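## Task

Press the lid of tip box C16 closed so it latches, while the two other boxes' lids finish fully open. Every box has to stay flat and seated within its holder plate's locators. The result must hold on its own, without the robot holding anything in place. Release everything and pull the arms away at the end.

## Robot and tools

Setup: two Doosan M1013 six-joint arms, left_arm and right_arm, each carrying a Robotiq 140 two-finger gripper. Three holder plates H1, H2, H3 sit left to right as seen from the robot, each with a loose tip box between locators. A box's ID is printed on a white sticker on its front wall. A lid latches once its front edge is pushed fully down. The arm not in use may be parked out of the way.

Frame: one shared scene frame, metres. Origin on the table top midway between the arms, +z up, +x outward over the table, left_arm on the +y side. The names left/right do not refer to image sides. Arm bases: left_arm at (+0.079, +0.498, 0), quat_wxyz (+1.000, 0, 0, -0.030); right_arm at (-0.093, -0.521, 0), quat_wxyz (+0.999, 0, 0, -0.052). The gripper's fingers point along its own +z and close along its y. end_effector_position is the point between the pads when closed; fingertips extend about 33 mm past it closed and 9 mm fully open, and closing pushes the tips about 24 mm further out, so leave room above surfaces. Reported hand positions can be off, more so at long reach.

Tool execute_actions, argument actions: a list holding one item or none. Empty list: no command, returns state plus pictures. Action item: {"rows": [...], "steps": n}, n from 4 to 15 control steps of 1/30 s (default 15). Each row is one step; if rows run out, the last one repeats. Wait item: {"steps": n} with no rows, n up to 300; it returns after n steps counted from the previous result, including your reply time. Optional pictures: true attaches camera images.

Row layout: a single list of 18 numbers covering both arms, even if one arm is idle. First left_arm's 9: six joint targets (waist, shoulder, elbow, forearm roll, wrist pitch, wrist roll), then gripper position, force_limit, speed. Then the same 9 for right_arm. Joint numbers are absolute target angles in radians, in the same form as the Joint positions line, not offsets. Ranges: elbow -2.792 to 2.792, all others -6.283 to 6.283. A target more than 0.010 rad beyond a range end and beyond the current angle gets the call refused (nothing is sent). Real ends may differ by 0.010; targets past them are clipped and a "joint sent to its limit" line appears. Gripper numbers are all in [-1, 1]. position: +1 fully open (140 mm), about -0.8 pads touch, -1 closes until blocked. force_limit: about 14 N at -1, 60 N at 0, 107 N at +1. speed: about 30, 140, 250 mm/s at -1, 0, +1. To keep a gripper unchanged, repeat its last three numbers; 0 is a real command.

Motion limits: joint targets advance at most 2.09 rad/s (waist, shoulder), 3.14 (elbow), 3.93 (wrist joints), with 0.3 s ramp-up, all joints of an arm arriving together. Targets are held within 0.456 / 0.683 / 0.854 rad of the measured angle (waist-shoulder / elbow / wrist joints), and if the gripper would be sent over 70 mm away, the targets are scaled back. Arms keep pursuing the last row while you think or wait, until motion stalls or a step is HELD. Each result arrives 4 steps before its action ends; those steps run during your reply.

Results: each arm's end_effector_position (m), end_effector_quat_wxyz, linear and angular velocity; Joint positions (rad), Joint velocities (rad/s), joint torques (offset and noisy). Gripper object_status: 0 moving, 1 blocked while opening, 2 blocked while closing (a grip), 3 reached target or pads met. position_measured is in counts: 3 open, 230 pads together. To squeeze harder while status is 2, raise force_limit and nudge position (for example -1 to -0.98). "joint command not followed" means a clearance check altered joint targets; HELD marks steps whose row was partly not sent. MOTOR HOT warns of heating under load.

Tool zoom_image: camera (cam_high, cam_low, cam_left_wrist, cam_right_wrist) and region [x0, y0, x1, y1] in pixels of that camera's latest 504x504 image, origin top-left, at most 504 by 504. Calibration lines give K, distortion and T_world_to_cam per camera; wrist camera poses follow the arm's joint readings.

Tool read_manual: optional section "licences"; returns URDF licence text only.

Tool finished_scene: scene = number of the current scene; irreversible, reports success and gives the next task.

Typical order: look, zoom to read stickers and find the target box, plan joint targets, approach above the lid's front edge, press it down gently until latched, check the other lids are still open and boxes seated, open the gripper, retreat, then finish.

Avoid: knocking anything off the table, lifting or shifting boxes out of their locators, arms touching each other, hard pushes. Torque reaching a joint's load limit (waist/shoulder 309, elbow 145, wrist joints 40.9 N m) or an outside force of 144 N stops that arm for 10 s. Overheated motors brake the arm. Held parts may get brief tugs.

Each tool is called after ">>>" by a JSON object that holds its "op" and its "data".

## Session

>>> {"op": "execute_actions", "data": {"actions": []}}

Scene clock: 0.00 s of 7200.00 s.
left_arm: end_effector_position=(+0.4401, -0.2827, +0.3886) position_measured=3 object_status=3 end_effector_quat_wxyz=(+0.696, +0.067, -0.661, +0.271) end_effector_velocity=(+0.001, -0.000, -0.001) end_effector_angular_velocity=(-0.000, -0.000, +0.001) | right_arm: end_effector_position=(+0.6209, -0.5562, +0.1612) position_measured=3 object_status=3 end_effector_quat_wxyz=(-0.001, -0.371, +0.929, -0.023) end_effector_velocity=(-0.000, -0.000, +0.000) end_effector_angular_velocity=(+0.000, -0.000, -0.002)
Joint positions: left_arm=[-0.743  0.735  1.326 -1.537  1.885  3.889] | right_arm=[ 0.026  0.337  1.686 -0.047  1.1    3.896]
Joint velocities: left_arm=[ 0.     0.001 -0.001 -0.    -0.001  0.001] | right_arm=[-0.    -0.     0.     0.     0.     0.001]
Joint torques (N m, as the joint torque sensors report them, + toward a larger angle): no reading

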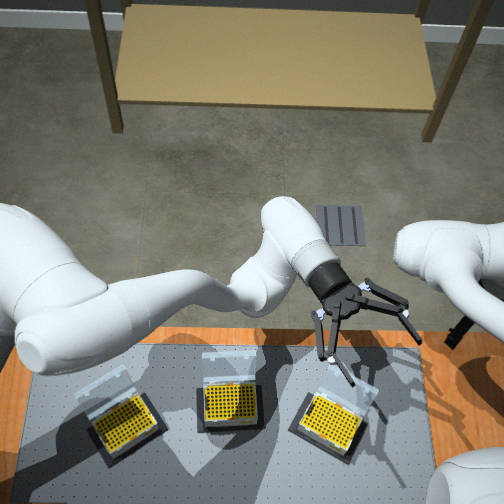

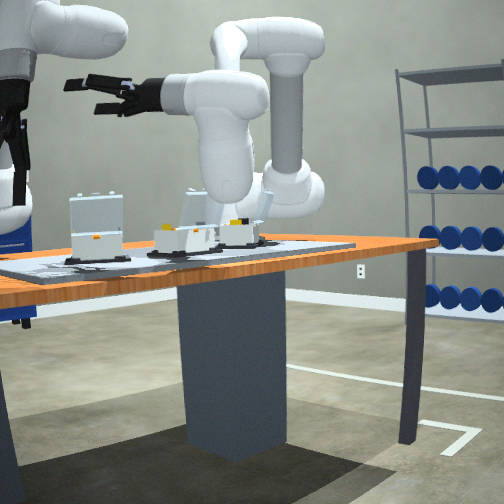

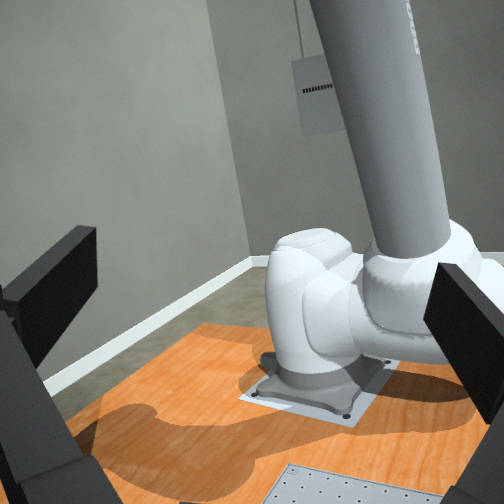

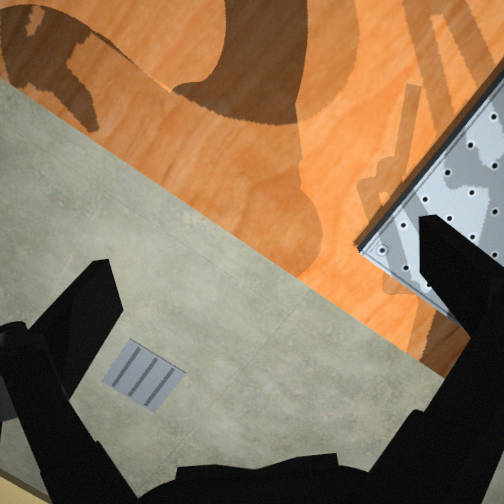

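>>> {"op": "zoom_image", "data": {"camera": "cam_high", "region": [60, 330, 400, 504]}}

>>> {"op": "zoom_image", "data": {"camera": "cam_low", "region": [40, 170, 300, 290]}}

Region (60, 330, 400, 504) of cam_high's 504x504 image, scaled by 1.482, with more detail than that image has; it fills the top 258 rows of this view, and the rest is white.

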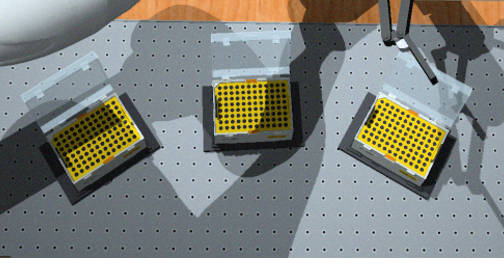

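Region (40, 170, 300, 290) of cam_low's 504x504 image, scaled by 1.938, with more detail than that image has; it fills the top 233 rows of this view, and the rest is white.

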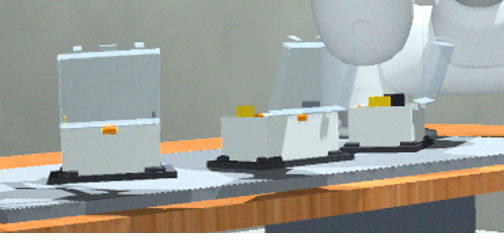

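>>> {"op": "zoom_image", "data": {"camera": "cam_high", "region": [80, 400, 380, 480]}}

>>> {"op": "zoom_image", "data": {"camera": "cam_high", "region": [190, 340, 280, 440]}}

Region (80, 400, 380, 480) of cam_high's 504x504 image, scaled by 1.680, with more detail than that image has; it fills the top 134 rows of this view, and the rest is white.

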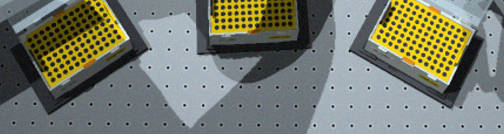

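Region (190, 340, 280, 440) of cam_high's 504x504 image, scaled by 5.040, with more detail than that image has; it fills the left 454 columns of this view, and the rest is white.

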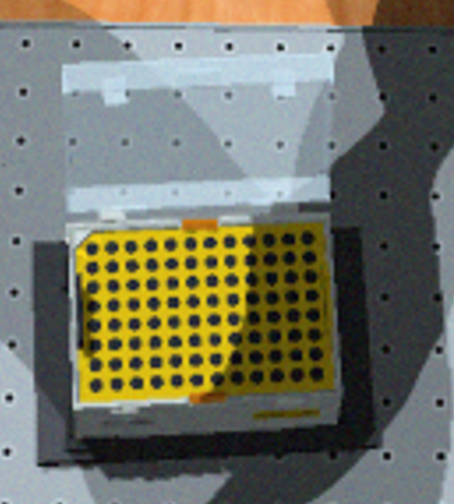

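>>> {"op": "execute_actions", "data": {"actions": [{"rows":[[0.6,0.735,1.326,-1.537,1.885,3.889,1,0,0,0.026,0.0,2.0,0,1.1,3.896,1,0,0]],"steps":15}]}}

>>> {"op": "execute_actions", "data": {"actions": [{"rows":[[0.6,0.735,1.326,-1.537,1.885,3.889,1,0,0,0.026,-0.066,2.136,0,0.53,3.896,1,0,0]],"steps":15}]}}

>>> {"op": "execute_actions", "data": {"actions": [{"rows":[[0.6,0.735,1.326,-1.537,1.885,3.889,1,0,0,1.05,-0.066,2.136,0,0.53,3.896,1,0,0]],"steps":15}]}}

>>> {"op": "execute_actions", "data": {"actions": [{"steps":15}], "pictures": true}}

Scene clock: 1.57 s of 7200.00 s.
left_arm: end_effector_position=(+0.5817, -0.2000, +0.3886) position_measured=3 object_status=3 end_effector_quat_wxyz=(+0.668, +0.130, -0.652, +0.336) end_effector_velocity=(+0.432, +0.311, -0.001) end_effector_angular_velocity=(+0.000, +0.001, +0.619) | right_arm: end_effector_position=(+0.4879, -0.5359, +0.2011) position_measured=3 object_status=3 end_effector_quat_wxyz=(+0.013, -0.364, +0.931, -0.013) end_effector_velocity=(-0.466, +0.071, +0.080) end_effector_angular_velocity=(+0.099, -0.066, -0.050)
Joint positions: left_arm=[-0.553  0.735  1.326 -1.537  1.885  3.889] | right_arm=[ 0.026  0.099  1.907 -0.014  1.1    3.896]
Joint velocities: left_arm=[ 0.619  0.001  0.001 -0.001  0.     0.001] | right_arm=[ 0.    -0.814  0.756  0.115  0.     0.002]
Joint torques (N m, as the joint torque sensors report them, + toward a larger angle): left_arm=[   1.19 -100.69  -34.9    -1.69    1.5     0.21] | right_arm=[ -0.14 -46.99 -35.53   3.31   0.3   -0.29]
Steps of this call (steps 1 to 36: nothing new was sent; steps 37 to 47: the first 11 steps of this action). Readings (joint positions | what the end effector reports):
37: left_arm=[-0.743 0.735 1.326 -1.537 1.885 3.889] | right_arm=[0.026 0.336 1.687 -0.047 1.100 3.896] | left_arm position_measured=3 object_status=3 | right_arm position_measured=3 object_status=3
38: left_arm=[-0.737 0.735 1.326 -1.537 1.885 3.889] | right_arm=[0.026 0.330 1.693 -0.047 1.100 3.896] | left_arm position_measured=3 object_status=3 | right_arm position_measured=3 object_status=3
40: left_arm=[-0.702 0.735 1.326 -1.537 1.885 3.889] | right_arm=[0.026 0.295 1.726 -0.042 1.100 3.896] | left_arm position_measured=3 object_status=3 | right_arm position_measured=3 object_status=3
44: left_arm=[-0.615 0.735 1.326 -1.537 1.885 3.889] | right_arm=[0.026 0.182 1.831 -0.026 1.100 3.896] | left_arm position_measured=3 object_status=3 | right_arm position_measured=3 object_status=3
47: the state above

Scene clock: 2.07 s of 7200.00 s.
left_arm: end_effector_position=(+0.7725, -0.0109, +0.3885) position_measured=3 object_status=3 end_effector_quat_wxyz=(+0.607, +0.230, -0.623, +0.436) end_effector_velocity=(+0.315, +0.429, +0.001) end_effector_angular_velocity=(-0.001, -0.002, +0.619) | right_arm: end_effector_position=(+0.5210, -0.5343, +0.2141) position_measured=3 object_status=3 end_effector_quat_wxyz=(+0.222, -0.350, +0.904, -0.107) end_effector_velocity=(+0.190, -0.015, +0.094) end_effector_angular_velocity=(-0.073, -0.938, -0.001)
Joint positions: left_arm=[-0.239  0.735  1.326 -1.537  1.885  3.889] | right_arm=[ 0.026 -0.062  2.127 -0.     0.578  3.896]
Joint velocities: left_arm=[ 0.619 -0.001 -0.    -0.    -0.     0.001] | right_arm=[-0.    -0.09   0.196  0.001 -1.046  0.001]
Joint torques (N m, as the joint torque sensors report them, + toward a larger angle): left_arm=[  -1.01 -100.88  -35.14   -1.67    1.66   -0.05] | right_arm=[ -2.14 -27.32 -38.79   4.51  -0.64  -0.39]
Steps of this call (steps 1 to 4: the last 4 steps of your previous action; steps 5 to 15: the first 11 steps of this action). Readings (joint positions | what the end effector reports):
5: left_arm=[-0.448 0.735 1.326 -1.537 1.885 3.889] | right_arm=[0.026 0.002 1.998 -0.000 1.099 3.896] | left_arm position_measured=3 object_status=3 | right_arm position_measured=3 object_status=3
6: left_arm=[-0.427 0.735 1.326 -1.537 1.885 3.889] | right_arm=[0.026 -0.005 2.008 -0.000 1.087 3.896] | left_arm position_measured=3 object_status=3 | right_arm position_measured=3 object_status=3
8: left_arm=[-0.385 0.735 1.326 -1.537 1.885 3.889] | right_arm=[0.026 -0.021 2.036 -0.000 1.020 3.896] | left_arm position_measured=3 object_status=3 | right_arm position_measured=3 object_status=3
12: left_arm=[-0.302 0.735 1.326 -1.537 1.885 3.889] | right_arm=[0.026 -0.048 2.097 -0.000 0.742 3.896] | left_arm position_measured=3 object_status=3 | right_arm position_measured=3 object_status=3
15: the state above

Scene clock: 2.57 s of 7200.00 s.
left_arm: end_effector_position=(+0.8958, +0.2279, +0.3884) position_measured=3 object_status=3 end_effector_quat_wxyz=(+0.531, +0.325, -0.580, +0.526) end_effector_velocity=(+0.168, +0.504, -0.001) end_effector_angular_velocity=(-0.000, +0.002, +0.619) | right_arm: end_effector_position=(+0.5164, -0.3928, +0.2186) position_measured=3 object_status=3 end_effector_quat_wxyz=(+0.253, -0.448, +0.853, -0.087) end_effector_velocity=(-0.102, +0.484, -0.000) end_effector_angular_velocity=(-0.000, -0.000, +0.795)
Joint positions: left_arm=[ 0.074  0.735  1.326 -1.537  1.885  3.889] | right_arm=[ 0.256 -0.066  2.136  0.     0.53   3.896]
Joint velocities: left_arm=[ 0.618  0.001  0.    -0.001 -0.001  0.   ] | right_arm=[ 0.795 -0.     0.     0.    -0.001 -0.001]
Joint torques (N m, as the joint torque sensors report them, + toward a larger angle): left_arm=[   1.13 -101.06  -35.8    -1.85    1.66    0.08] | right_arm=[ -0.67 -32.04 -36.37   3.77  -0.79  -0.41]
Steps of this call (steps 1 to 4: the last 4 steps of your previous action; steps 5 to 15: the first 11 steps of this action). Readings (joint positions | what the end effector reports):
5: left_arm=[-0.135 0.735 1.326 -1.537 1.885 3.889] | right_arm=[0.026 -0.066 2.136 0.000 0.530 3.896] | left_arm position_measured=3 object_status=3 | right_arm position_measured=3 object_status=3
6: left_arm=[-0.114 0.735 1.326 -1.537 1.885 3.889] | right_arm=[0.032 -0.066 2.136 0.000 0.530 3.896] | left_arm position_measured=3 object_status=3 | right_arm position_measured=3 object_status=3
8: left_arm=[-0.072 0.735 1.326 -1.537 1.885 3.889] | right_arm=[0.065 -0.066 2.136 0.000 0.530 3.896] | left_arm position_measured=3 object_status=3 | right_arm position_measured=3 object_status=3
12: left_arm=[0.012 0.735 1.326 -1.537 1.885 3.889] | right_arm=[0.176 -0.066 2.136 0.000 0.530 3.896] | left_arm position_measured=3 object_status=3 | right_arm position_measured=3 object_status=3
15: the state above

Scene clock: 3.07 s of 7200.00 s.
left_arm: end_effector_position=(+0.9394, +0.4931, +0.3883) position_measured=3 object_status=3 end_effector_quat_wxyz=(+0.443, +0.411, -0.522, +0.602) end_effector_velocity=(+0.003, +0.533, -0.000) end_effector_angular_velocity=(-0.000, +0.001, +0.620) | right_arm: end_effector_position=(+0.4177, -0.1645, +0.2186) position_measured=3 object_status=3 end_effector_quat_wxyz=(+0.265, -0.610, +0.746, -0.035) end_effector_velocity=(-0.283, +0.406, +0.000) end_effector_angular_velocity=(+0.001, -0.000, +0.793)
Joint positions: left_arm=[ 0.388  0.735  1.326 -1.537  1.885  3.889] | right_arm=[ 0.658 -0.066  2.136  0.     0.53   3.896]
Joint velocities: left_arm=[ 0.62   0.     0.    -0.    -0.    -0.001] | right_arm=[ 0.795 -0.    -0.     0.    -0.001  0.002]
Joint torques (N m, as the joint torque sensors report them, + toward a larger angle): left_arm=[  1.02 -98.4  -34.86  -1.66   1.62   0.04] | right_arm=[  1.4  -31.66 -36.44   3.84  -0.74  -0.29]
Kept back: nothing.
Steps of this call (steps 1 to 4: the last 4 steps of your previous action; steps 5 to 15: the robot went on to your last target). Readings (joint positions | what the end effector reports):
1: left_arm=[0.095 0.735 1.326 -1.537 1.885 3.889] | right_arm=[0.283 -0.066 2.136 0.000 0.530 3.896] | left_arm position_measured=3 object_status=3 | right_arm position_measured=3 object_status=3
2: left_arm=[0.116 0.735 1.326 -1.537 1.885 3.889] | right_arm=[0.310 -0.066 2.136 0.000 0.530 3.896] | left_arm position_measured=3 object_status=3 | right_arm position_measured=3 object_status=3
4: left_arm=[0.158 0.735 1.326 -1.537 1.885 3.889] | right_arm=[0.363 -0.066 2.136 0.000 0.530 3.896] | left_arm position_measured=3 object_status=3 | right_arm position_measured=3 object_status=3
8: left_arm=[0.241 0.735 1.326 -1.537 1.885 3.889] | right_arm=[0.471 -0.066 2.136 0.000 0.530 3.896] | left_arm position_measured=3 object_status=3 | right_arm position_measured=3 object_status=3
15: the state above
camera_calibration (this result's frames):
cam_left_wrist: T_world_to_cam=[[-0.981557, -0.0889863, -0.169194, 1.03787], [0.140704, 0.262859, -0.95452, 0.117669], [0.129413, -0.960722, -0.24549, 0.626668], [0, 0, 0, 1]] pos_world=[0.921069, 0.66348, 0.441759]
cam_right_wrist: T_world_to_cam=[[-0.852166, 0.388278, -0.35079, 0.501844], [0.0618202, 0.740388, 0.669331, -0.0439439], [0.519607, 0.548695, -0.654937, 0.201908], [0, 0, 0, 1]] pos_world=[0.325458, -0.273105, 0.337692]

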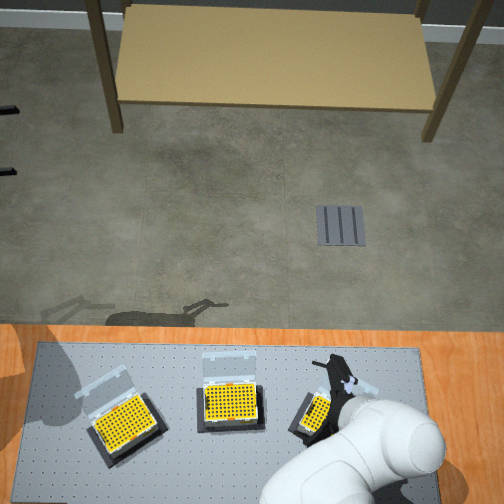

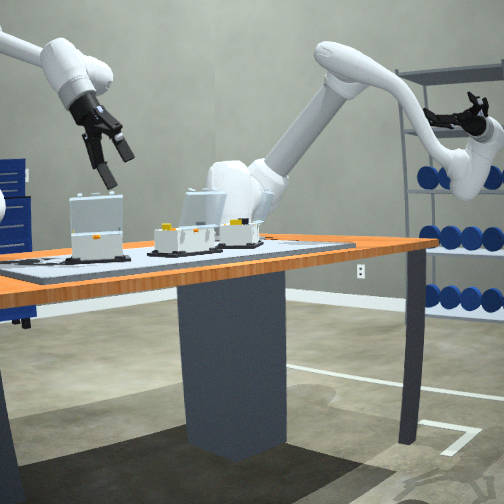

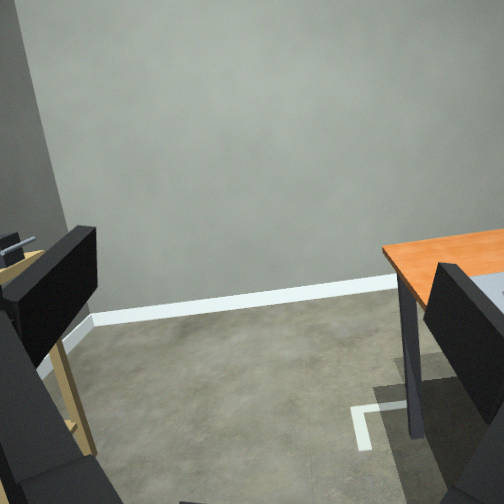

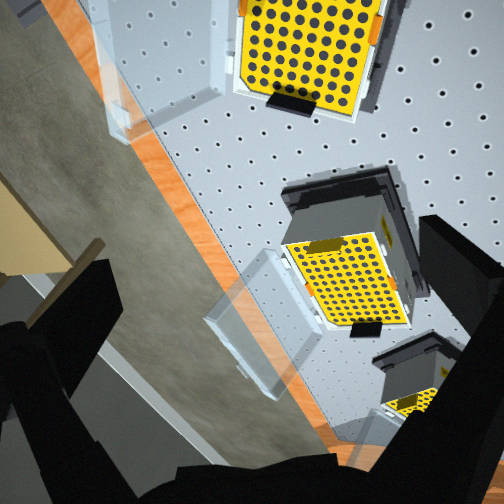

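>>> {"op": "zoom_image", "data": {"camera": "cam_right_wrist", "region": [340, 180, 460, 300]}}

>>> {"op": "execute_actions", "data": {"actions": []}}

Region (340, 180, 460, 300) of cam_right_wrist's 504x504 image, scaled by 4.200, with more detail than that image has.

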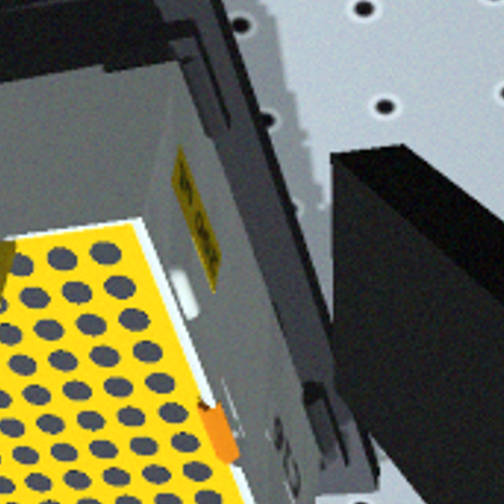

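Scene clock: 3.20 s of 7200.00 s.
left_arm: end_effector_position=(+0.9368, +0.5650, +0.3883) position_measured=3 object_status=3 end_effector_quat_wxyz=(+0.417, +0.433, -0.504, +0.620) end_effector_velocity=(-0.042, +0.531, -0.001) end_effector_angular_velocity=(-0.000, +0.001, +0.618) | right_arm: end_effector_position=(+0.3766, -0.1119, +0.2186) position_measured=3 object_status=3 end_effector_quat_wxyz=(-0.267, +0.649, -0.712, +0.021) end_effector_velocity=(-0.325, +0.373, -0.000) end_effector_angular_velocity=(-0.001, +0.000, +0.796)
Joint positions: left_arm=[ 0.472  0.735  1.326 -1.537  1.885  3.889] | right_arm=[ 0.766 -0.066  2.136  0.     0.53   3.896]
Joint velocities: left_arm=[0.619 0.    0.001 0.    0.    0.   ] | right_arm=[ 0.795  0.     0.    -0.     0.    -0.001]
Joint torques (N m, as the joint torque sensors report them, + toward a larger angle): left_arm=[  -0.2  -101.35  -34.4    -2.1     1.46    0.22] | right_arm=[ -0.76 -32.11 -36.25   3.81  -0.79  -0.27]
Kept back: nothing.
Steps of this call (steps 1 to 4: the robot went on to your last target). Readings (joint positions | what the end effector reports):
1: left_arm=[0.409 0.735 1.326 -1.537 1.885 3.889] | right_arm=[0.685 -0.066 2.136 0.000 0.530 3.896] | left_arm position_measured=3 object_status=3 | right_arm position_measured=3 object_status=3
2: left_arm=[0.430 0.735 1.326 -1.537 1.885 3.889] | right_arm=[0.712 -0.066 2.136 0.000 0.530 3.896] | left_arm position_measured=3 object_status=3 | right_arm position_measured=3 object_status=3
4: the state above
camera_calibration (this result's frames):
cam_left_wrist: T_world_to_cam=[[-0.970699, -0.170695, -0.169133, 1.07769], [0.118189, 0.273686, -0.95453, 0.114055], [0.209223, -0.946551, -0.245493, 0.613356], [0, 0, 0, 1]] pos_world=[0.904307, 0.733314, 0.441717]
cam_right_wrist: T_world_to_cam=[[-0.888843, 0.294788, -0.350795, 0.449772], [-0.0178293, 0.742746, 0.669336, -0.0500848], [0.457864, 0.601189, -0.654929, 0.223521], [0, 0, 0, 1]] pos_world=[0.296542, -0.229765, 0.337692]

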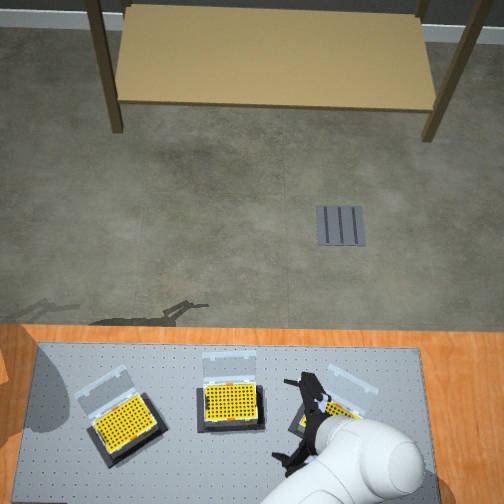

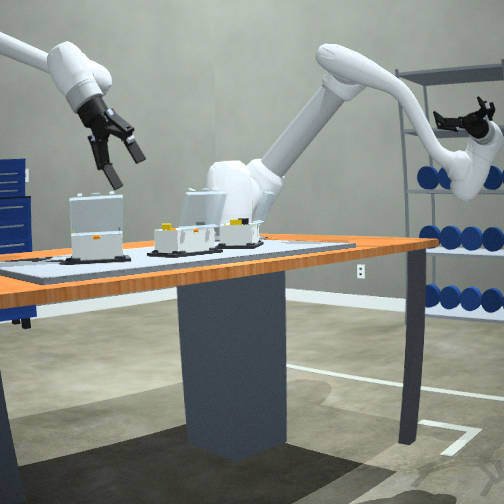

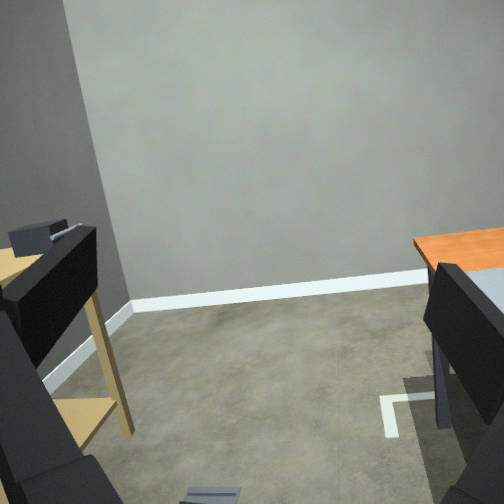

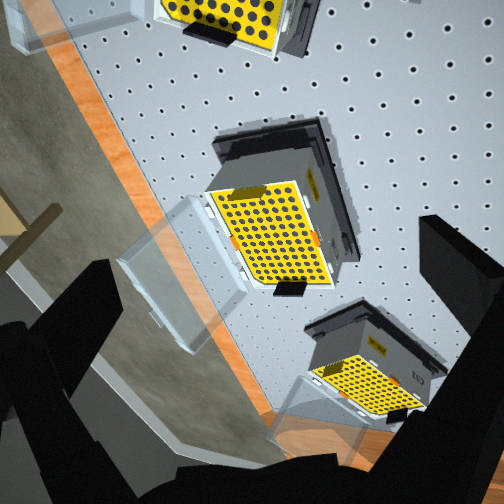

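>>> {"op": "zoom_image", "data": {"camera": "cam_right_wrist", "region": [290, 150, 450, 420]}}

Region (290, 150, 450, 420) of cam_right_wrist's 504x504 image, scaled by 1.867, with more detail than that image has; it fills the left 299 columns of this view, and the rest is white.

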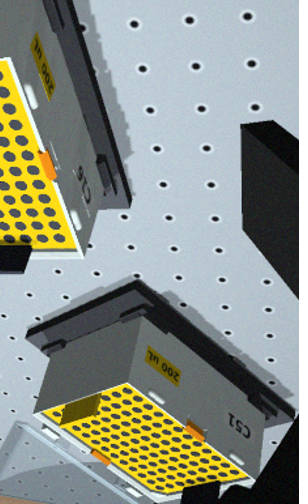

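>>> {"op": "zoom_image", "data": {"camera": "cam_right_wrist", "region": [310, 220, 440, 400]}}

>>> {"op": "execute_actions", "data": {"actions": []}}

Region (310, 220, 440, 400) of cam_right_wrist's 504x504 image, scaled by 2.800, with more detail than that image has.

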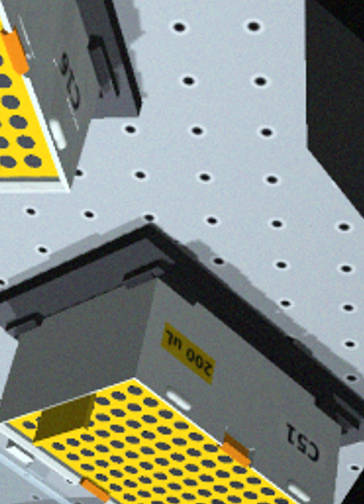

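Scene clock: 3.43 s of 7200.00 s.
left_arm: end_effector_position=(+0.9217, +0.6713, +0.3882) position_measured=3 object_status=3 end_effector_quat_wxyz=(+0.378, +0.463, -0.476, +0.645) end_effector_velocity=(-0.028, +0.138, -0.001) end_effector_angular_velocity=(-0.000, +0.001, +0.164) | right_arm: end_effector_position=(+0.2920, -0.0314, +0.2186) position_measured=3 object_status=3 end_effector_quat_wxyz=(-0.267, +0.713, -0.648, -0.004) end_effector_velocity=(-0.389, +0.306, -0.000) end_effector_angular_velocity=(+0.000, -0.000, +0.795)
Joint positions: left_arm=[ 0.596  0.735  1.326 -1.537  1.885  3.889] | right_arm=[ 0.954 -0.066  2.136  0.     0.53   3.896]
Joint velocities: left_arm=[ 0.163  0.001  0.001 -0.    -0.001  0.001] | right_arm=[ 0.795 -0.     0.     0.    -0.    -0.   ]
Joint torques (N m, as the joint torque sensors report them, + toward a larger angle): left_arm=[-37.96 -93.62 -35.79  -3.57   1.53  -0.18] | right_arm=[ -1.16 -31.73 -36.25   3.81  -0.75  -0.4 ]
Kept back: nothing.
Steps of this call (steps 1 to 7: the robot went on to your last target). Readings (joint positions | what the end effector reports):
1: left_arm=[0.492 0.735 1.326 -1.537 1.885 3.889] | right_arm=[0.793 -0.066 2.136 0.000 0.530 3.896] | left_arm position_measured=3 object_status=3 | right_arm position_measured=3 object_status=3
2: left_arm=[0.513 0.735 1.326 -1.537 1.885 3.889] | right_arm=[0.819 -0.066 2.136 0.000 0.530 3.896] | left_arm position_measured=3 object_status=3 | right_arm position_measured=3 object_status=3
4: left_arm=[0.555 0.735 1.326 -1.537 1.885 3.889] | right_arm=[0.873 -0.066 2.136 0.000 0.530 3.896] | left_arm position_measured=3 object_status=3 | right_arm position_measured=3 object_status=3
7: the state above
camera_calibration (this result's frames):
cam_left_wrist: T_world_to_cam=[[-0.941999, -0.289977, -0.168971, 1.13475], [0.0830899, 0.28629, -0.954533, 0.110544], [0.325167, -0.91321, -0.245591, 0.587831], [0, 0, 0, 1]] pos_world=[0.868603, 0.834216, 0.441622]
cam_right_wrist: T_world_to_cam=[[-0.928264, 0.123536, -0.350807, 0.356959], [-0.156296, 0.726325, 0.669345, -0.0714449], [0.337488, 0.676159, -0.654913, 0.251405], [0, 0, 0, 1]] pos_world=[0.235339, -0.162195, 0.337693]

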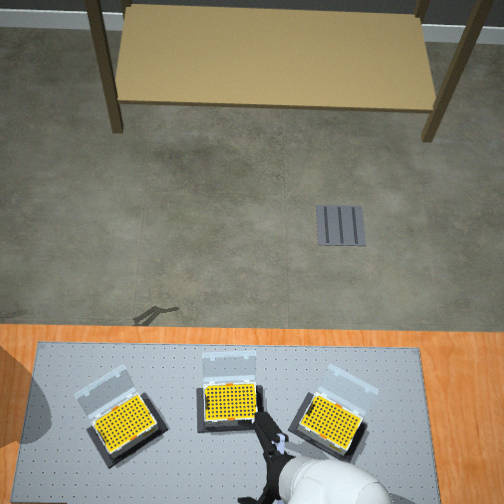

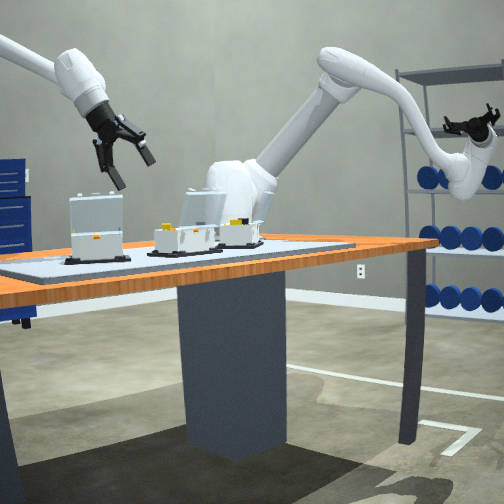

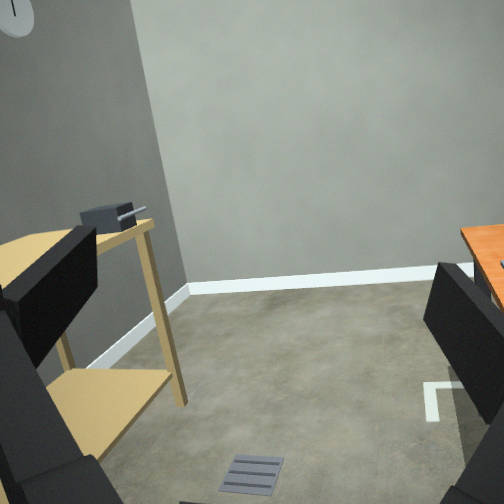

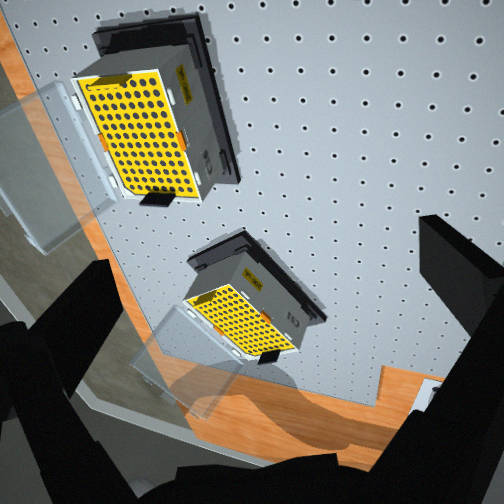

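>>> {"op": "execute_actions", "data": {"actions": [{"rows":[[0.5,0.735,1.326,-1.537,1.885,3.889,1,0,0,0.72,0.634,1.056,0,1.452,3.896,-1,0,0]],"steps":15}]}}

>>> {"op": "execute_actions", "data": {"actions": [{"steps":40}], "pictures": true}}

Scene clock: 4.17 s of 7200.00 s.
left_arm: end_effector_position=(+0.9345, +0.5897, +0.3882) position_measured=3 object_status=3 end_effector_quat_wxyz=(+0.408, +0.440, -0.498, +0.626) end_effector_velocity=(+0.000, +0.001, -0.000) end_effector_angular_velocity=(+0.000, +0.000, +0.001) | right_arm: end_effector_position=(+0.3788, +0.0151, +0.2353) position_measured=77 object_status=0 end_effector_quat_wxyz=(-0.130, +0.717, -0.685, +0.001) end_effector_velocity=(+0.463, +0.098, +0.068) end_effector_angular_velocity=(-0.452, +0.438, -0.370)
Joint positions: left_arm=[ 0.5    0.735  1.326 -1.537  1.885  3.889] | right_arm=[0.905 0.174 1.775 0.    0.931 3.896]
Joint velocities: left_arm=[ 0.001  0.    -0.     0.    -0.001  0.   ] | right_arm=[-0.371  0.816 -1.22   0.     1.034 -0.001]
Joint torques (N m, as the joint torque sensors report them, + toward a larger angle): left_arm=[  3.86 -99.14 -36.25  -1.38   1.83   0.42] | right_arm=[  2.53 -58.55 -37.68   3.77  -0.22  -0.44]
Steps of this call (steps 1 to 11: the robot went on to your last target; steps 12 to 22: the first 11 steps of this action). Readings (joint positions | what the end effector reports):
12: left_arm=[0.600 0.735 1.326 -1.537 1.885 3.889] | right_arm=[1.050 -0.065 2.135 0.000 0.531 3.896] | left_arm position_measured=3 object_status=3 | right_arm position_measured=3 object_status=0
13: left_arm=[0.595 0.735 1.326 -1.537 1.885 3.889] | right_arm=[1.046 -0.059 2.126 0.000 0.543 3.896] | left_arm position_measured=3 object_status=3 | right_arm position_measured=9 object_status=0
15: left_arm=[0.561 0.735 1.326 -1.537 1.885 3.889] | right_arm=[1.022 -0.024 2.072 0.000 0.610 3.896] | left_arm position_measured=3 object_status=3 | right_arm position_measured=24 object_status=0
19: left_arm=[0.501 0.735 1.326 -1.537 1.885 3.889] | right_arm=[0.947 0.091 1.900 0.000 0.813 3.896] | left_arm position_measured=3 object_status=3 | right_arm position_measured=55 object_status=0
22: the state above

Scene clock: 5.50 s of 7200.00 s.
left_arm: end_effector_position=(+0.9345, +0.5894, +0.3882) position_measured=3 object_status=3 end_effector_quat_wxyz=(+0.408, +0.440, -0.498, +0.626) end_effector_velocity=(-0.000, +0.000, +0.001) end_effector_angular_velocity=(-0.000, -0.001, -0.000) | right_arm: end_effector_position=(+0.6404, +0.0400, +0.2530) position_measured=233 object_status=3 end_effector_quat_wxyz=(+0.000, +0.656, -0.754, -0.000) end_effector_velocity=(-0.000, -0.000, -0.000) end_effector_angular_velocity=(-0.000, +0.000, -0.000)
Joint positions: left_arm=[ 0.5    0.735  1.326 -1.537  1.885  3.889] | right_arm=[0.72  0.634 1.056 0.    1.452 3.896]
Joint velocities: left_arm=[ 0.    -0.    -0.001 -0.     0.001  0.   ] | right_arm=[-0.  0.  0. -0.  0.  0.]
Joint torques (N m, as the joint torque sensors report them, + toward a larger angle): left_arm=[   1.92 -101.61  -35.63   -2.01    1.88    0.15] | right_arm=[  -0.82 -103.9   -40.45    4.43    0.38   -0.31]
Kept back: nothing.
Steps of this call (steps 1 to 4: the last 4 steps of your previous action; steps 5 to 40: the robot went on to your last target). Readings (joint positions | what the end effector reports):
1: left_arm=[0.500 0.735 1.326 -1.537 1.885 3.889] | right_arm=[0.893 0.202 1.734 0.000 0.965 3.896] | left_arm position_measured=3 object_status=3 | right_arm position_measured=85 object_status=0
2: left_arm=[0.500 0.735 1.326 -1.537 1.885 3.889] | right_arm=[0.882 0.229 1.693 0.000 0.996 3.896] | left_arm position_measured=3 object_status=3 | right_arm position_measured=92 object_status=0
4: left_arm=[0.500 0.735 1.326 -1.537 1.885 3.889] | right_arm=[0.861 0.281 1.611 0.000 1.055 3.896] | left_arm position_measured=3 object_status=3 | right_arm position_measured=108 object_status=0
8: left_arm=[0.500 0.735 1.326 -1.537 1.885 3.889] | right_arm=[0.819 0.388 1.444 0.000 1.175 3.896] | left_arm position_measured=3 object_status=3 | right_arm position_measured=138 object_status=0
40: the state above
camera_calibration (this result's frames):
cam_left_wrist: T_world_to_cam=[[-0.96549, -0.198168, -0.168995, 1.09087], [0.110259, 0.276851, -0.954566, 0.11314], [0.235951, -0.940257, -0.245447, 0.608218], [0, 0, 0, 1]] pos_world=[0.897238, 0.756734, 0.441636]
cam_right_wrist: T_world_to_cam=[[-0.961299, 0.273638, -0.0320278, 0.618164], [0.246263, 0.905559, 0.345423, -0.274902], [0.123524, 0.324168, -0.9379, 0.330764], [0, 0, 0, 1]] pos_world=[0.621082, -0.0274364, 0.42498]

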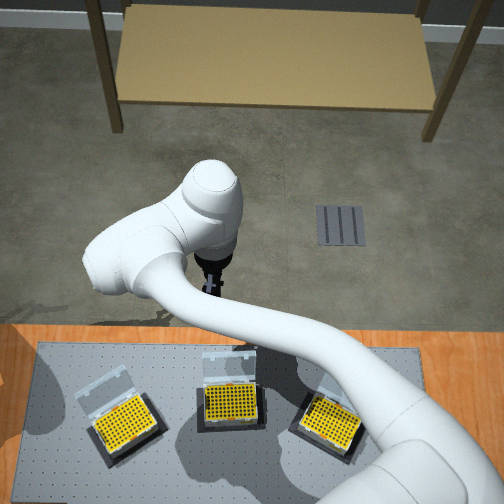

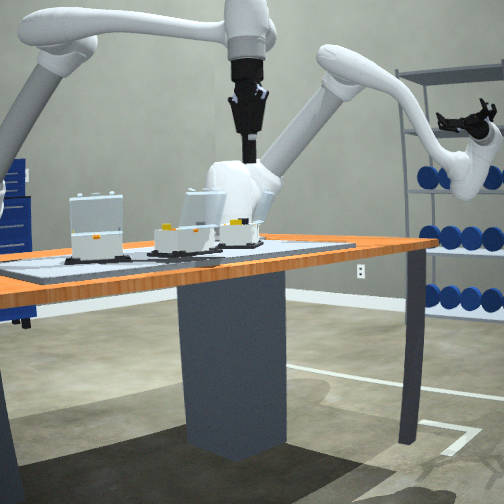

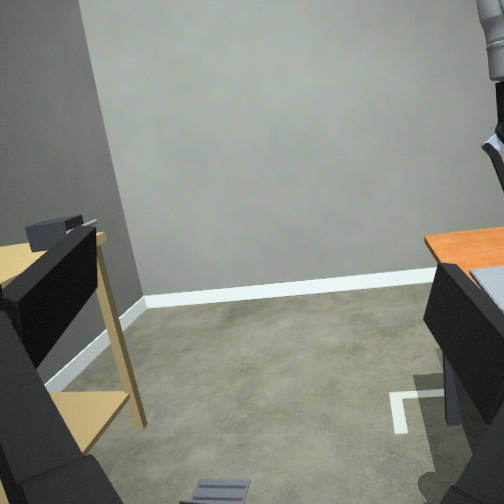

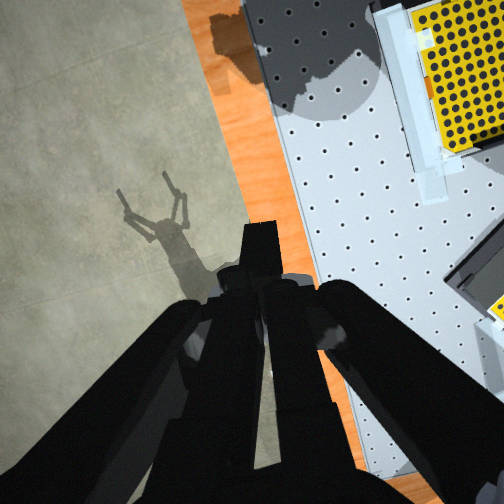

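>>> {"op": "execute_actions", "data": {"actions": [{"rows":[[0.5,0.735,1.326,-1.537,1.885,3.889,1,0,0,0.72,0.667,1.173,0,1.301,3.896,-1,0,0]],"steps":15}]}}

>>> {"op": "execute_actions", "data": {"actions": [{"rows":[[0.5,0.735,1.326,-1.537,1.885,3.889,1,0,0,0.735,0.638,1.217,0,1.286,3.896,-1,0,0],[0.5,0.735,1.326,-1.537,1.885,3.889,1,0,0,0.735,0.638,1.217,0,1.286,3.896,-1,0,0],[0.5,0.735,1.326,-1.537,1.885,3.889,1,0,0,0.735,0.638,1.217,0,1.286,3.896,-1,0,0],[0.5,0.735,1.326,-1.537,1.885,3.889,1,0,0,0.75,0.61,1.26,0,1.271,3.896,-1,0,0],[0.5,0.735,1.326,-1.537,1.885,3.889,1,0,0,0.75,0.61,1.26,0,1.271,3.896,-1,0,0],[0.5,0.735,1.326,-1.537,1.885,3.889,1,0,0,0.75,0.61,1.26,0,1.271,3.896,-1,0,0],[0.5,0.735,1.326,-1.537,1.885,3.889,1,0,0,0.765,0.582,1.304,0,1.256,3.896,-1,0,0],[0.5,0.735,1.326,-1.537,1.885,3.889,1,0,0,0.765,0.582,1.304,0,1.256,3.896,-1,0,0],[0.5,0.735,1.326,-1.537,1.885,3.889,1,0,0,0.765,0.582,1.304,0,1.256,3.896,-1,0,0],[0.5,0.735,1.326,-1.537,1.885,3.889,1,0,0,0.78,0.554,1.347,0,1.241,3.896,-1,0,0],[0.5,0.735,1.326,-1.537,1.885,3.889,1,0,0,0.78,0.554,1.347,0,1.241,3.896,-1,0,0],[0.5,0.735,1.326,-1.537,1.885,3.889,1,0,0,0.78,0.554,1.347,0,1.241,3.896,-1,0,0],[0.5,0.735,1.326,-1.537,1.885,3.889,1,0,0,0.796,0.526,1.388,0,1.228,3.896,-1,0,0]],"steps":15}]}}

>>> {"op": "execute_actions", "data": {"actions": [{"steps":15}], "pictures": true}}

Scene clock: 6.30 s of 7200.00 s.
left_arm: end_effector_position=(+0.9345, +0.5894, +0.3882) position_measured=3 object_status=3 end_effector_quat_wxyz=(+0.408, +0.440, -0.498, +0.626) end_effector_velocity=(+0.000, -0.000, +0.000) end_effector_angular_velocity=(-0.000, +0.000, +0.000) | right_arm: end_effector_position=(+0.6409, +0.0402, +0.1586) position_measured=233 object_status=3 end_effector_quat_wxyz=(-0.000, +0.656, -0.754, +0.000) end_effector_velocity=(-0.001, -0.000, -0.003) end_effector_angular_velocity=(-0.000, +0.000, +0.000)
Joint positions: left_arm=[ 0.5    0.735  1.326 -1.537  1.885  3.889] | right_arm=[ 0.72   0.667  1.173 -0.     1.301  3.896]
Joint velocities: left_arm=[-0.    -0.    -0.    -0.    -0.001 -0.001] | right_arm=[ 0.    -0.     0.005 -0.    -0.005 -0.   ]
Joint torques (N m, as the joint torque sensors report them, + toward a larger angle): left_arm=[  2.4  -97.69 -36.9   -2.15   1.78  -0.22] | right_arm=[   0.69 -108.89  -40.      4.51    0.28   -0.29]
Steps of this call (steps 1 to 13: the robot went on to your last target; steps 14 to 24: the first 11 steps of this action). Readings (joint positions | what the end effector reports):
14: left_arm=[0.500 0.735 1.326 -1.537 1.885 3.889] | right_arm=[0.720 0.634 1.057 0.000 1.451 3.896] | left_arm position_measured=3 object_status=3 | right_arm position_measured=233 object_status=3
15: left_arm=[0.500 0.735 1.326 -1.537 1.885 3.889] | right_arm=[0.720 0.636 1.065 0.000 1.439 3.896] | left_arm position_measured=3 object_status=3 | right_arm position_measured=233 object_status=3
17: left_arm=[0.500 0.735 1.326 -1.537 1.885 3.889] | right_arm=[0.720 0.650 1.113 0.000 1.378 3.896] | left_arm position_measured=3 object_status=3 | right_arm position_measured=233 object_status=3
21: left_arm=[0.500 0.735 1.326 -1.537 1.885 3.889] | right_arm=[0.720 0.667 1.172 -0.000 1.303 3.896] | left_arm position_measured=3 object_status=3 | right_arm position_measured=233 object_status=3
24: the state above

Scene clock: 6.80 s of 7200.00 s.
left_arm: end_effector_position=(+0.9345, +0.5894, +0.3882) position_measured=3 object_status=3 end_effector_quat_wxyz=(+0.408, +0.440, -0.498, +0.626) end_effector_velocity=(-0.000, +0.001, -0.001) end_effector_angular_velocity=(-0.000, +0.002, +0.001) | right_arm: end_effector_position=(+0.5693, +0.0414, +0.1648) position_measured=233 object_status=3 end_effector_quat_wxyz=(+0.000, +0.675, -0.738, -0.000) end_effector_velocity=(-0.260, -0.013, +0.006) end_effector_angular_velocity=(-0.014, +0.018, +0.174)
Joint positions: left_arm=[ 0.5    0.735  1.326 -1.537  1.885  3.889] | right_arm=[0.769 0.575 1.315 0.    1.252 3.896]
Joint velocities: left_arm=[ 0.001  0.001  0.     0.    -0.    -0.001] | right_arm=[ 0.173 -0.318  0.51  -0.    -0.169 -0.001]
Joint torques (N m, as the joint torque sensors report them, + toward a larger angle): left_arm=[  1.35 -98.22 -35.26  -2.04   1.63   0.01] | right_arm=[  24.39 -124.18  -39.88    4.8     1.45   -0.43]
Steps of this call (steps 1 to 4: the last 4 steps of your previous action; steps 5 to 15: the first 11 steps of this action). Readings (joint positions | what the end effector reports):
5: left_arm=[0.500 0.735 1.326 -1.537 1.885 3.889] | right_arm=[0.720 0.666 1.174 -0.000 1.301 3.896] | left_arm position_measured=3 object_status=3 | right_arm position_measured=233 object_status=3
6: left_arm=[0.500 0.735 1.326 -1.537 1.885 3.889] | right_arm=[0.723 0.660 1.184 -0.000 1.297 3.896] | left_arm position_measured=3 object_status=3 | right_arm position_measured=233 object_status=3
8: left_arm=[0.500 0.735 1.326 -1.537 1.885 3.889] | right_arm=[0.733 0.641 1.212 0.000 1.288 3.896] | left_arm position_measured=3 object_status=3 | right_arm position_measured=233 object_status=3
12: left_arm=[0.500 0.735 1.326 -1.537 1.885 3.889] | right_arm=[0.754 0.603 1.272 0.000 1.267 3.896] | left_arm position_measured=3 object_status=3 | right_arm position_measured=233 object_status=3
15: the state above

Scene clock: 7.30 s of 7200.00 s.
left_arm: end_effector_position=(+0.9345, +0.5894, +0.3882) position_measured=3 object_status=3 end_effector_quat_wxyz=(+0.408, +0.440, -0.498, +0.626) end_effector_velocity=(+0.001, +0.001, -0.003) end_effector_angular_velocity=(-0.001, +0.004, +0.001) | right_arm: end_effector_position=(+0.5306, +0.0400, +0.1680) position_measured=233 object_status=3 end_effector_quat_wxyz=(+0.000, +0.684, -0.729, -0.000) end_effector_velocity=(-0.000, -0.000, -0.000) end_effector_angular_velocity=(-0.001, -0.000, +0.001)
Joint positions: left_arm=[ 0.5    0.735  1.326 -1.537  1.885  3.889] | right_arm=[0.796 0.526 1.388 0.    1.228 3.896]
Joint velocities: left_arm=[ 0.     0.003  0.    -0.    -0.001 -0.001] | right_arm=[ 0.    -0.     0.001 -0.001  0.    -0.   ]
Joint torques (N m, as the joint torque sensors report them, + toward a larger angle): left_arm=[  2.31 -99.24 -35.25  -1.65   1.87   0.19] | right_arm=[ -1.05 -92.81 -38.29   4.03   0.41  -0.4 ]
Kept back: nothing.
Steps of this call (steps 1 to 4: the last 4 steps of your previous action; steps 5 to 15: the robot went on to your last target). Readings (joint positions | what the end effector reports):
1: left_arm=[0.500 0.735 1.326 -1.537 1.885 3.889] | right_arm=[0.774 0.564 1.331 0.000 1.247 3.896] | left_arm position_measured=3 object_status=3 | right_arm position_measured=233 object_status=3
2: left_arm=[0.500 0.735 1.326 -1.537 1.885 3.889] | right_arm=[0.779 0.557 1.343 0.000 1.243 3.896] | left_arm position_measured=3 object_status=3 | right_arm position_measured=233 object_status=3
4: left_arm=[0.500 0.735 1.326 -1.537 1.885 3.889] | right_arm=[0.790 0.536 1.373 0.000 1.233 3.896] | left_arm position_measured=3 object_status=3 | right_arm position_measured=233 object_status=3
8: left_arm=[0.500 0.735 1.326 -1.537 1.885 3.889] | right_arm=[0.796 0.526 1.388 0.000 1.228 3.896] | left_arm position_measured=3 object_status=3 | right_arm position_measured=233 object_status=3
15: the state above
camera_calibration (this result's frames):
cam_left_wrist: T_world_to_cam=[[-0.96549, -0.198168, -0.168995, 1.09087], [0.110259, 0.276851, -0.954566, 0.113139], [0.235951, -0.940257, -0.245447, 0.608218], [0, 0, 0, 1]] pos_world=[0.897238, 0.756734, 0.441636]
cam_right_wrist: T_world_to_cam=[[-0.979286, 0.199943, -0.0319736, 0.52233], [0.176891, 0.92162, 0.345437, -0.182389], [0.0985353, 0.332626, -0.937897, 0.277536], [0, 0, 0, 1]] pos_world=[0.516426, -0.0286588, 0.340004]

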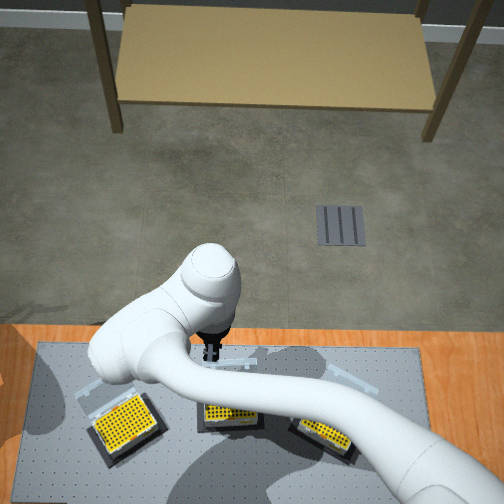

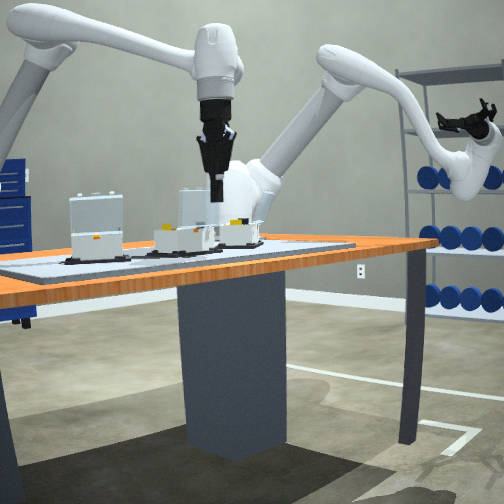

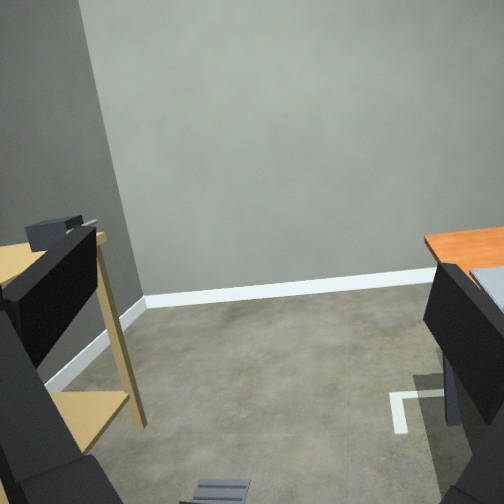

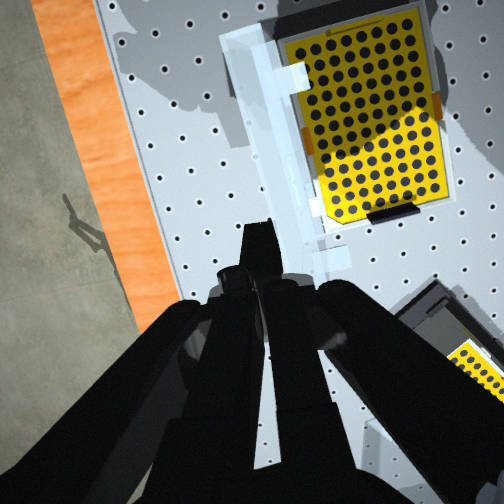

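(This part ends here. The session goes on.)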